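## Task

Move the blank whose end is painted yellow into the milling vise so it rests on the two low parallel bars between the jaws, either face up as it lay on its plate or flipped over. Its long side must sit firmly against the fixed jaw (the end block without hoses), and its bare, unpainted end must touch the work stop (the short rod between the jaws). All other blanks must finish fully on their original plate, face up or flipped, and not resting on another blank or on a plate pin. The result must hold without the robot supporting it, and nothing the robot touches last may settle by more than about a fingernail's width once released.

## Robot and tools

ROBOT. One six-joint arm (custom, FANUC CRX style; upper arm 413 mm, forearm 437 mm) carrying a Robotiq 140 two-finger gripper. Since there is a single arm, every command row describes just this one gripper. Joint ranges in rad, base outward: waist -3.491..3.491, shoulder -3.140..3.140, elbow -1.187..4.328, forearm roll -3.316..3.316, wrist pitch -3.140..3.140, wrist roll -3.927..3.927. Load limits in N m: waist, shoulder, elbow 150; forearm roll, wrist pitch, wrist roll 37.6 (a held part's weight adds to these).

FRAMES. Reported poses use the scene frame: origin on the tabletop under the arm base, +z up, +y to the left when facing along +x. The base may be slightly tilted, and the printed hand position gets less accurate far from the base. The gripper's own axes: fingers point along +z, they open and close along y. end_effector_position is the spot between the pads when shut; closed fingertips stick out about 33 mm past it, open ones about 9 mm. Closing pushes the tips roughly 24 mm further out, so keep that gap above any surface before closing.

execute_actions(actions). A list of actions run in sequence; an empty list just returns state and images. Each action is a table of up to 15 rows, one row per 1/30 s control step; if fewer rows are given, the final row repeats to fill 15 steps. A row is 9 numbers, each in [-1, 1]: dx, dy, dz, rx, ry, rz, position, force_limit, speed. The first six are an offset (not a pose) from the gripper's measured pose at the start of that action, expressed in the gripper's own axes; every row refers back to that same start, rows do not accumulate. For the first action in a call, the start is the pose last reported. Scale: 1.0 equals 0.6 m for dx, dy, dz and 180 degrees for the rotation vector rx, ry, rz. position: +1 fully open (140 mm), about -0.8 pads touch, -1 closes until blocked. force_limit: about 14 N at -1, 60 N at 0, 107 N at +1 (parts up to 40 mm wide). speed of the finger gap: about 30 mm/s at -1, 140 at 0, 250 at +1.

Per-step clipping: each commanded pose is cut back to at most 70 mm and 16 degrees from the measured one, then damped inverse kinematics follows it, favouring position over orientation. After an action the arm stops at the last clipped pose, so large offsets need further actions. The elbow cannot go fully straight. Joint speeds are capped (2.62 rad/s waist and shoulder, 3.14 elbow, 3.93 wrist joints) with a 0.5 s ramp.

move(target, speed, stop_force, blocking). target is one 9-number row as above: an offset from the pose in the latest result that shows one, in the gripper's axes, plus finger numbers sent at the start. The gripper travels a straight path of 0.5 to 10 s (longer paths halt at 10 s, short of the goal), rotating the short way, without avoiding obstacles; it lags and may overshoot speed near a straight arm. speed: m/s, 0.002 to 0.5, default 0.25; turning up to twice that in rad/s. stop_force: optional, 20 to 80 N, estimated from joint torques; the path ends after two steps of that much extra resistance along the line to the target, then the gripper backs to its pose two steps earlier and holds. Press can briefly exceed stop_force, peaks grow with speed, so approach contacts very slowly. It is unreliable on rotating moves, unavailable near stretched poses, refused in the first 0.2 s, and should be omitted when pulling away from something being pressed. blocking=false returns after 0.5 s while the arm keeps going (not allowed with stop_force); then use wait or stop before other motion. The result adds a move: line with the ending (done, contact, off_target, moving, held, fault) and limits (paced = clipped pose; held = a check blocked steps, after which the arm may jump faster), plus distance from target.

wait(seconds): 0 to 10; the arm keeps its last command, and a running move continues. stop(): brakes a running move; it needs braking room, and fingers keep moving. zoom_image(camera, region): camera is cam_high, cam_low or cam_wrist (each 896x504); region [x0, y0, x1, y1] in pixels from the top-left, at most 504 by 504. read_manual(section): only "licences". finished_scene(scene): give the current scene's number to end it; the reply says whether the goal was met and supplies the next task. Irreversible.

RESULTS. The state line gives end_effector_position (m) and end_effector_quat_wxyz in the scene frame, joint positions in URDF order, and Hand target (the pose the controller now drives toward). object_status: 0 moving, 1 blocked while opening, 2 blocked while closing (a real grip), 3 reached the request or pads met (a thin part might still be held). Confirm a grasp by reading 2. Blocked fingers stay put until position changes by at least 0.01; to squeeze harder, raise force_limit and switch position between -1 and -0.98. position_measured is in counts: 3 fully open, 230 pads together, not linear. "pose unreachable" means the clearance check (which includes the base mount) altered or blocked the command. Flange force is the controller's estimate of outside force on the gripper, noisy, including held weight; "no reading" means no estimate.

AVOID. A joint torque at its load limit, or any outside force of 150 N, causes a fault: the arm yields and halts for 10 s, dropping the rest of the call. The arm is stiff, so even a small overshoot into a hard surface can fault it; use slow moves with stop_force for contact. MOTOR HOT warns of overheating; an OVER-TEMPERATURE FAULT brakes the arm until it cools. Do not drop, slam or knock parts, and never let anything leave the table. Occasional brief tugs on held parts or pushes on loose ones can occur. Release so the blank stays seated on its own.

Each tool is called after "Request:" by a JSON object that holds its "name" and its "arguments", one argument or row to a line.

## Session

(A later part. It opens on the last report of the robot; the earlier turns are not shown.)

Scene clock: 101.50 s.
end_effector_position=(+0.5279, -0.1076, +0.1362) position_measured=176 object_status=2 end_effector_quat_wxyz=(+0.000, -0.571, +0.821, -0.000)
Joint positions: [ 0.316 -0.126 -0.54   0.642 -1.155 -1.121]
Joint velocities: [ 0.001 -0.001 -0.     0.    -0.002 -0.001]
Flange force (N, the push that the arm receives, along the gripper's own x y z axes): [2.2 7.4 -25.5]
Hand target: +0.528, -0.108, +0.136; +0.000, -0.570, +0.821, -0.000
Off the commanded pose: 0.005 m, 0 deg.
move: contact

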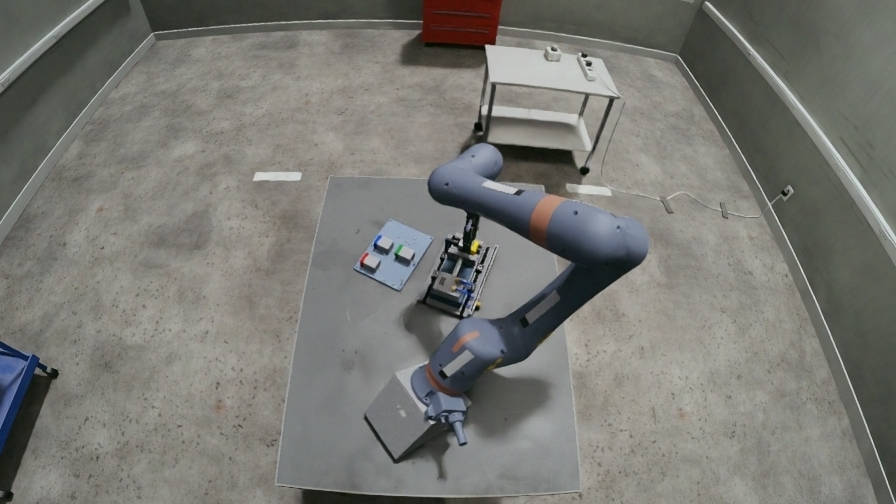

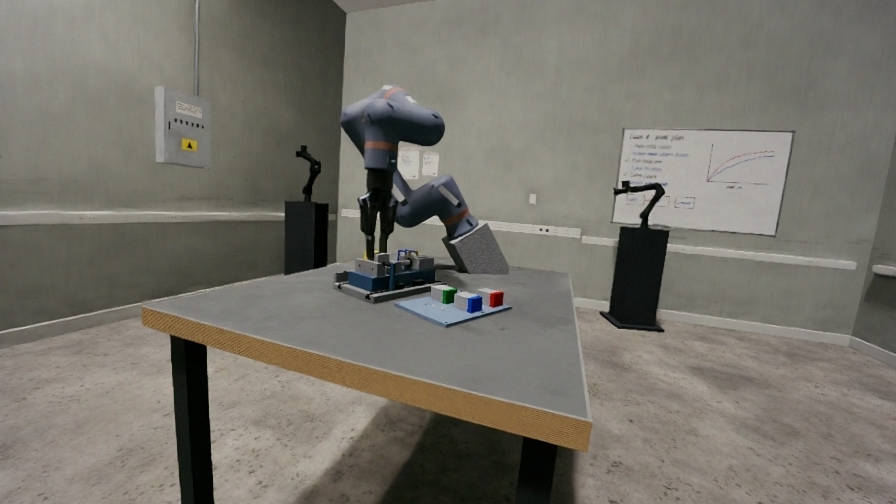

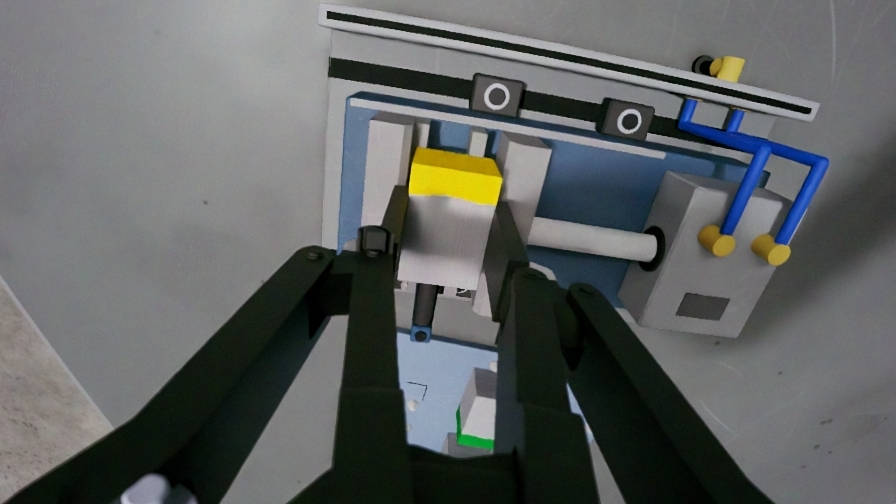

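Request:
{"name": "execute_actions", "arguments": {
  "actions": [
    [[0,0,-0.0003,0,0,0,-1,0.7,-0.4],[0,0,-0.0006,0,0,0,-1,0.7,-0.4],[0,0,-0.0009,0,0,0,-1,0.7,-0.4],[-0.0003,0,-0.0012,0,0,0,-1,0.7,-0.4],[-0.001,-0.0002,-0.0013,0,0,0,-1,0.7,-0.4],[-0.002,-0.0004,-0.0013,0,0,0,-1,0.7,-0.4],[-0.003,-0.0007,-0.0013,0,0,0,-1,0.7,-0.4],[-0.004,-0.001,-0.0013,0,0,0,-1,0.7,-0.4],[-0.005,-0.0012,-0.0013,0,0,0,-1,0.7,-0.4],[-0.006,-0.0014,-0.0013,0,0,0,-1,0.7,-0.4],[-0.007,-0.0016,-0.0013,0,0,0,-1,0.7,-0.4],[-0.0075,-0.0017,-0.0013,0,0,0,-1,0.7,-0.4]]
  ]
}}

Request:
{"name": "move", "arguments": {
  "target": [-0.017,0,0,0,0,0,-1,0.7,-0.4],
  "speed": 0.004,
  "stop_force": 20
}}

Scene clock: 110.77 s.
end_effector_position=(+0.5303, -0.1037, +0.1370) position_measured=176 object_status=2 end_effector_quat_wxyz=(+0.000, -0.571, +0.821, -0.000)
Joint positions: [ 0.322 -0.117 -0.533  0.641 -1.157 -1.127]
Joint velocities: [ 0.     0.001  0.    -0.001 -0.    -0.001]
Flange force (N, the push that the arm receives, along the gripper's own x y z axes): [1.5 -1.6 7.1]
Hand target: +0.530, -0.104, +0.137; +0.000, -0.571, +0.821, -0.000
Off the commanded pose: 0.000 m, 0 deg.

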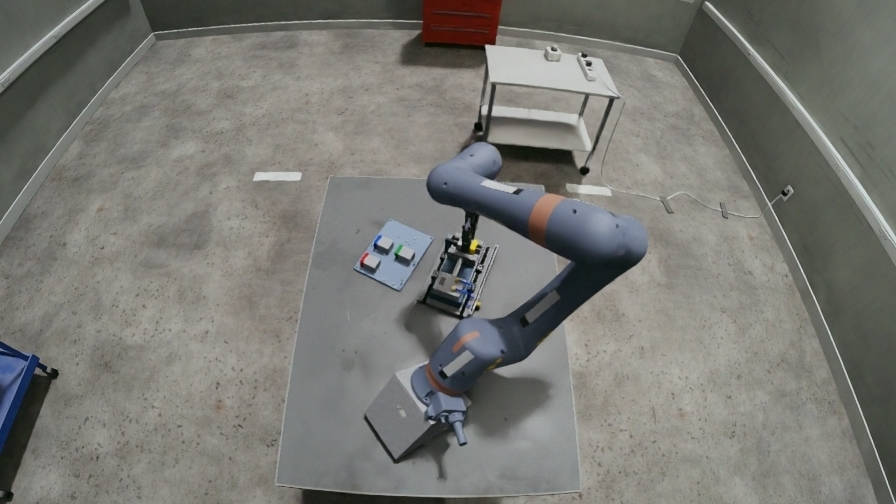

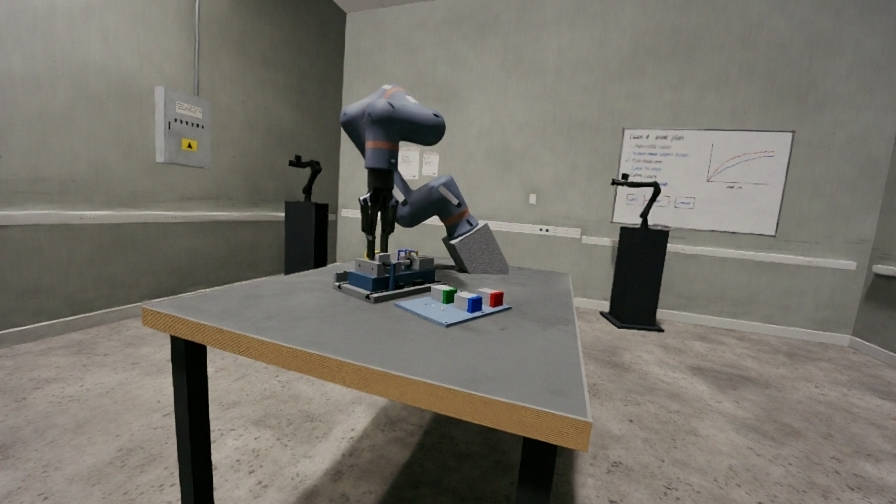

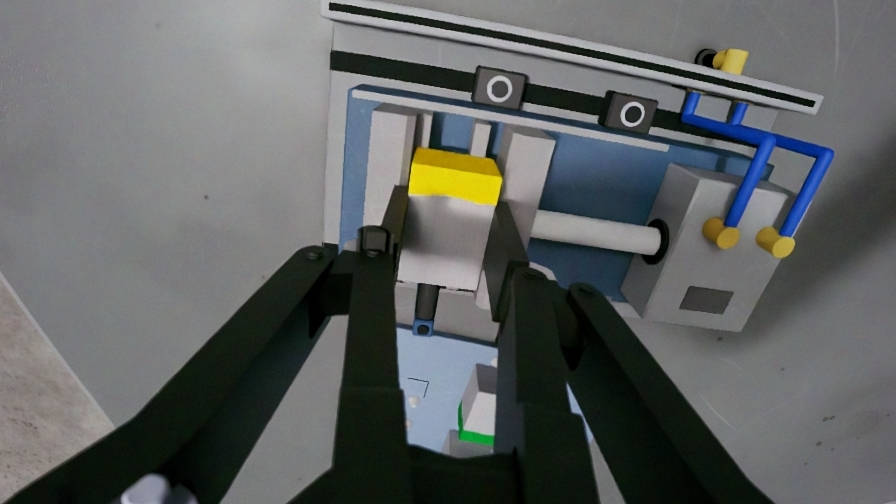

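Scene clock: 112.00 s.
end_effector_position=(+0.5317, -0.1003, +0.1370) position_measured=176 object_status=2 end_effector_quat_wxyz=(+0.000, -0.570, +0.821, -0.000)
Joint positions: [ 0.327 -0.111 -0.53   0.642 -1.158 -1.134]
Joint velocities: [-0.001 -0.001 -0.     0.     0.     0.001]
Flange force (N, the push that the arm receives, along the gripper's own x y z axes): [21.0 4.7 -3.1]
Hand target: +0.532, -0.100, +0.137; +0.000, -0.570, +0.821, -0.000
Off the commanded pose: 0.007 m, 0 deg.
move: contact

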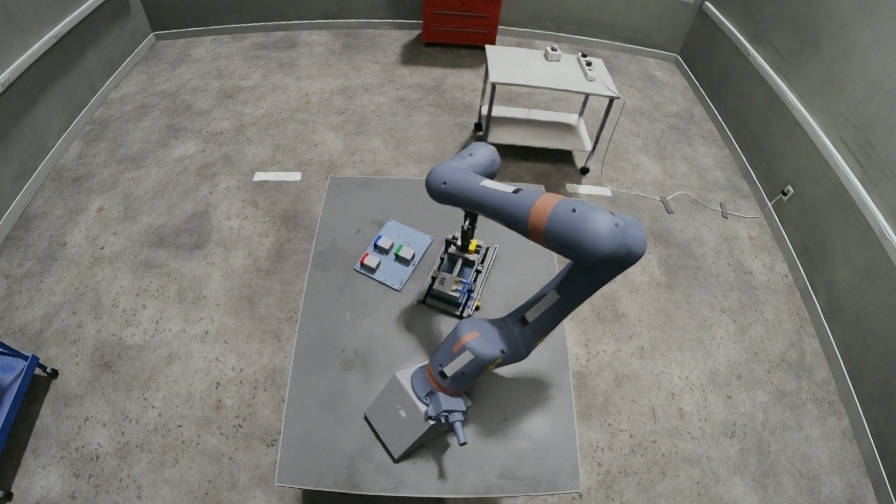

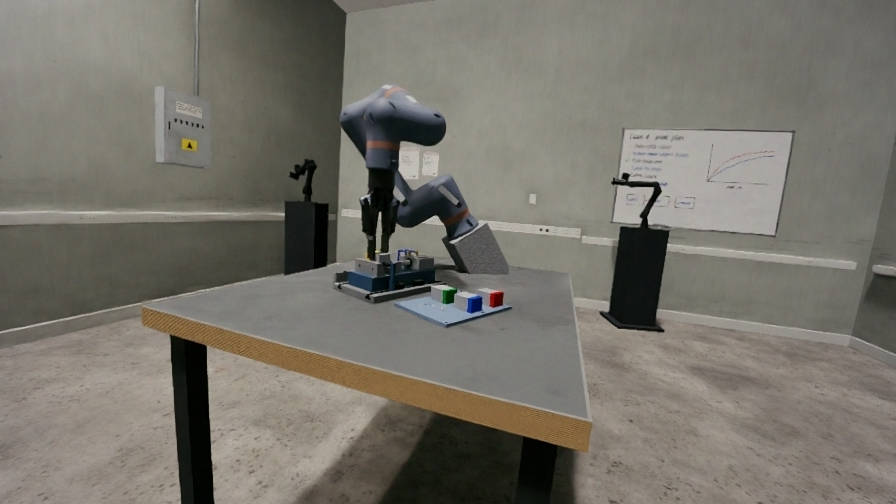

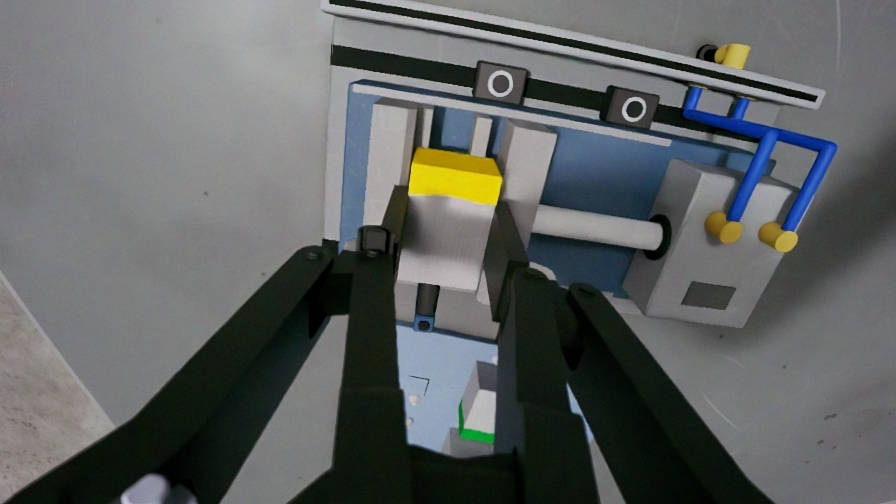

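Request:
{"name": "execute_actions", "arguments": {
  "actions": [
    [[0,0,0.0002,0,0,0,-1,0.7,-0.4],[0,0,0.0004,0,0,0,-1,0.7,-0.4],[0,0,0.0006,0,0,0,-1,0.7,-0.4],[0,0,0.0008,0,0,0,-1,0.7,-0.4],[0,0,0.0008,0,0,0,-1,0.7,-0.4],[0,0,0.0008,0,0,0,-0.12,-1,-0.6]],
    [[0,-0.001,0.0005,0,0,0,-0.12,-1,-0.6],[0,-0.002,0.001,0,0,0,-0.12,-1,-0.6],[0,-0.003,0.0015,0,0,0,-0.12,-1,-0.6],[0,-0.004,0.002,0,0,0,-0.12,-1,-0.6],[0,-0.005,0.0025,0,0,0,-0.12,-1,-0.6],[0,-0.006,0.003,0,0,0,-0.12,-1,-0.6],[0,-0.007,0.0035,0,0,0,-0.12,-1,-0.6],[0,-0.008,0.004,0,0,0,-0.12,-1,-0.6],[0,-0.008,0.004,0,0,0,-0.12,-1,-0.6],[0,-0.008,0.004,0,0,0,-1,-1,-1]],
    [[0,0,0,0,0,0,-1,-1,-1]],
    [[-0.0002,0,0,0,0,0,-1,-1,-1],[-0.0004,0,0,0,0,0,-1,-1,-1],[-0.0006,0,0,0,0,0,-1,-1,-1],[-0.0008,0,0,0,0,0,-1,-1,-1],[-0.001,0,0,0,0,0,-1,-1,-1],[-0.0012,0,0,0,0,0,-1,-1,-1],[-0.0014,0,0,0,0,0,-1,-1,-1],[-0.0014,0,0,0,0,0,-1,-1,-1],[-0.0014,0,0,0,0,0,-1,-1,-1],[-0.0014,0,0,0,0,0,-0.12,-1,-1]]
  ]
}}

Scene clock: 130.07 s.
end_effector_position=(+0.5367, -0.1011, +0.1342) position_measured=157 object_status=0 end_effector_quat_wxyz=(+0.000, -0.570, +0.821, -0.000)
Joint positions: [ 0.316 -0.098 -0.519  0.643 -1.149 -1.127]
Joint velocities: [ 0.     0.    -0.     0.     0.    -0.001]
Flange force (N, the push that the arm receives, along the gripper's own x y z axes): [2.5 -0.4 3.6]
Flange force at the end of the 1st action (N, along the gripper's axes at the end of the call): [2.1 -0.8 4.7]
Flange force at the end of the 2nd action (N, along the gripper's axes at the end of the call): [2.1 0.2 3.1]
Flange force at the end of the 3rd action (N, along the gripper's axes at the end of the call): [3.5 29.5 -6.3]
Hand target: +0.536, -0.101, +0.134; +0.000, -0.570, +0.821, -0.000
Off the commanded pose: 0.000 m, 0 deg.

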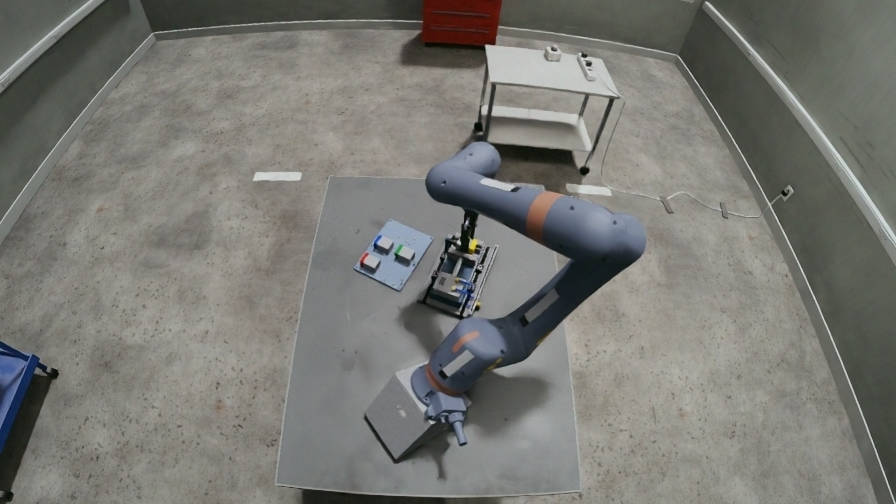

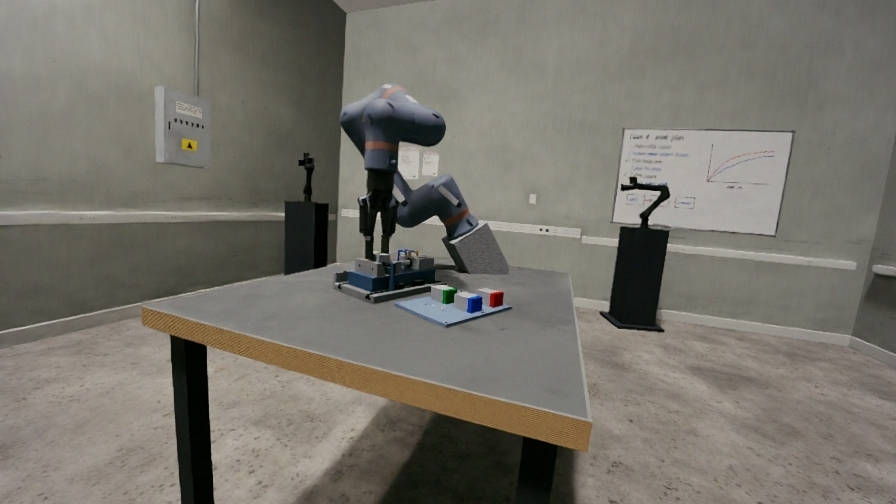

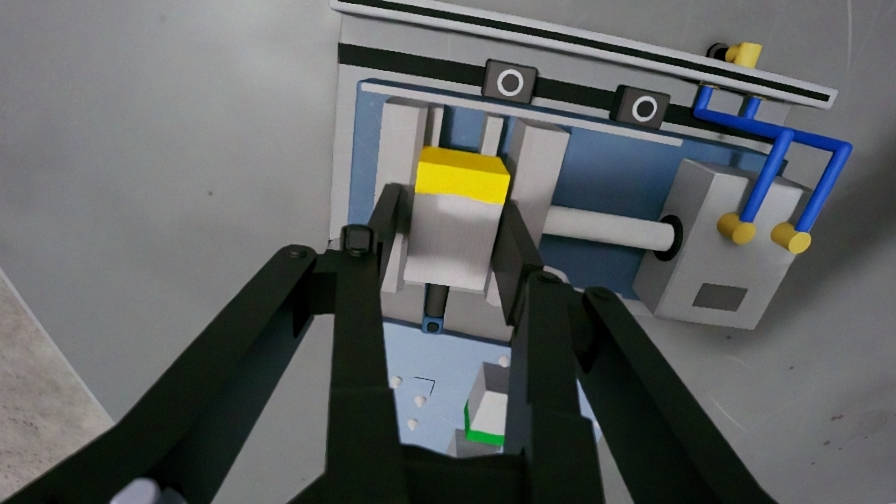

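Request:
{"name": "zoom_image", "arguments": {
  "camera": "cam_wrist",
  "region": [390, 95, 480, 185]
}}

Request:
{"name": "move", "arguments": {
  "target": [-0.2,-0.015,-0.07,0,0,0,0.2,-1,0],
  "speed": 0.2
}}

Request:
{"name": "zoom_image", "arguments": {
  "camera": "cam_wrist",
  "region": [430, 0, 550, 80]
}}

Region (390, 95, 480, 185) of cam_wrist's 896x504 image, scaled by 5.600, with more detail than that image has.

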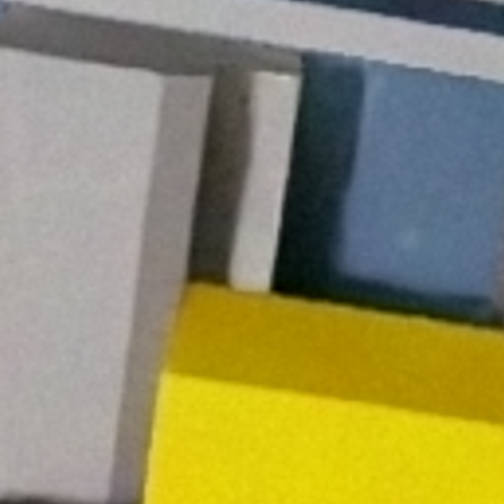

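Scene clock: 135.40 s.
end_effector_position=(+0.5871, +0.0082, +0.1762) position_measured=104 object_status=3 end_effector_quat_wxyz=(+0.000, -0.570, +0.821, +0.000)
Joint positions: [ 0.497  0.104 -0.305  0.618 -1.257 -1.262]
Joint velocities: [ 0.     0.001  0.    -0.001  0.    -0.001]
Flange force (N, the push that the arm receives, along the gripper's own x y z axes): [1.3 0.6 4.3]
Hand target: +0.587, +0.008, +0.176; +0.000, -0.570, +0.821, +0.000
Off the commanded pose: 0.000 m, 0 deg.
move: done

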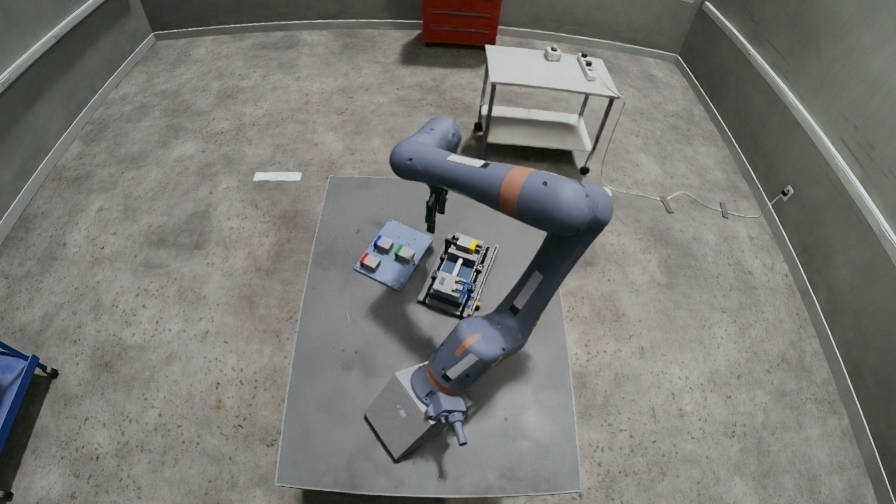

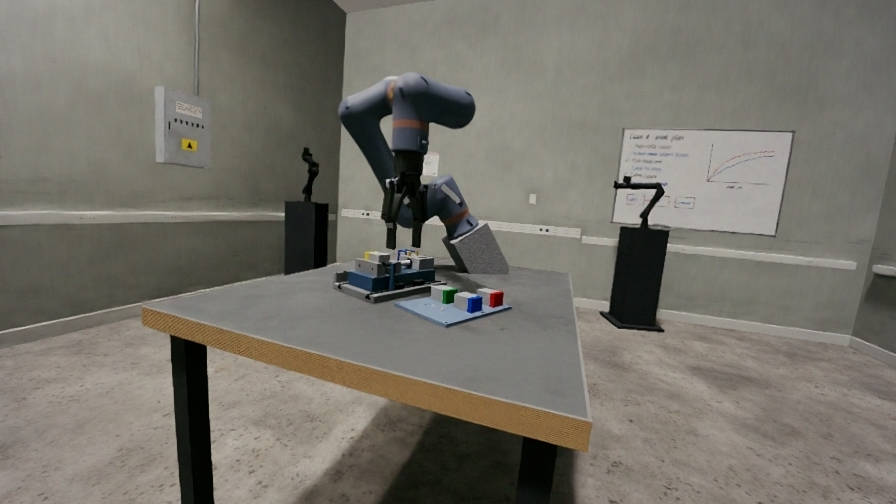

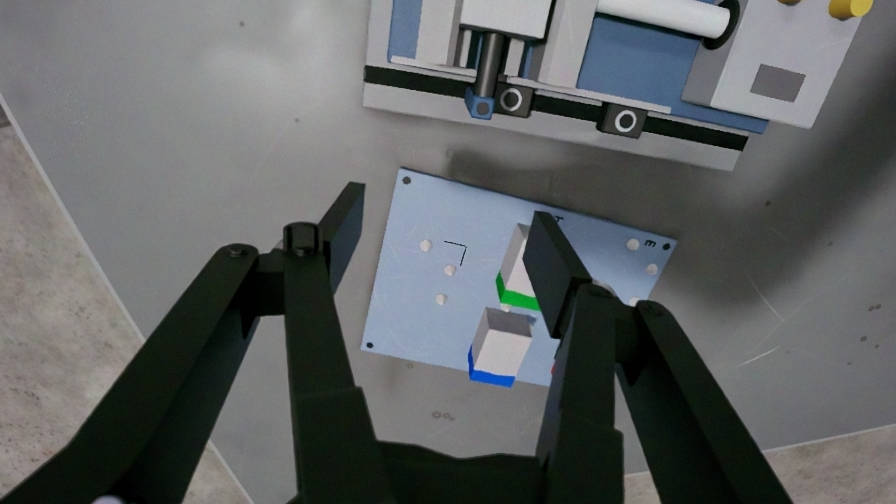

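Region (430, 0, 550, 80) of cam_wrist's 896x504 image, scaled by 4.200, with more detail than that image has.

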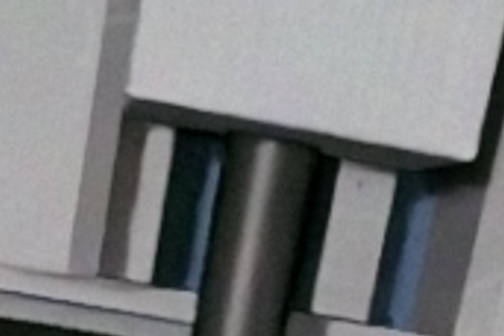

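Request:
{"name": "zoom_image", "arguments": {
  "camera": "cam_high",
  "region": [345, 210, 505, 330]
}}

Region (345, 210, 505, 330) of cam_high's 896x504 image, scaled by 3.150, with more detail than that image has; it fills the top 378 rows of this view, and the rest is white.

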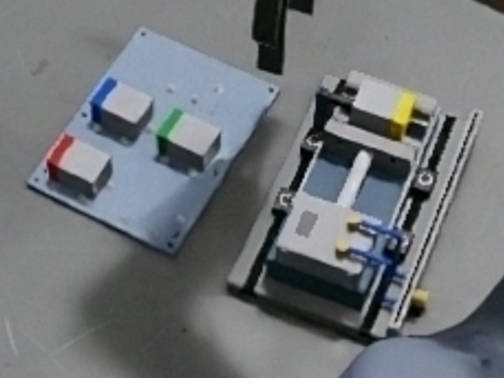

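Request:
{"name": "finished_scene", "arguments": {
  "scene": 2
}}

The scene is finished: the task was done.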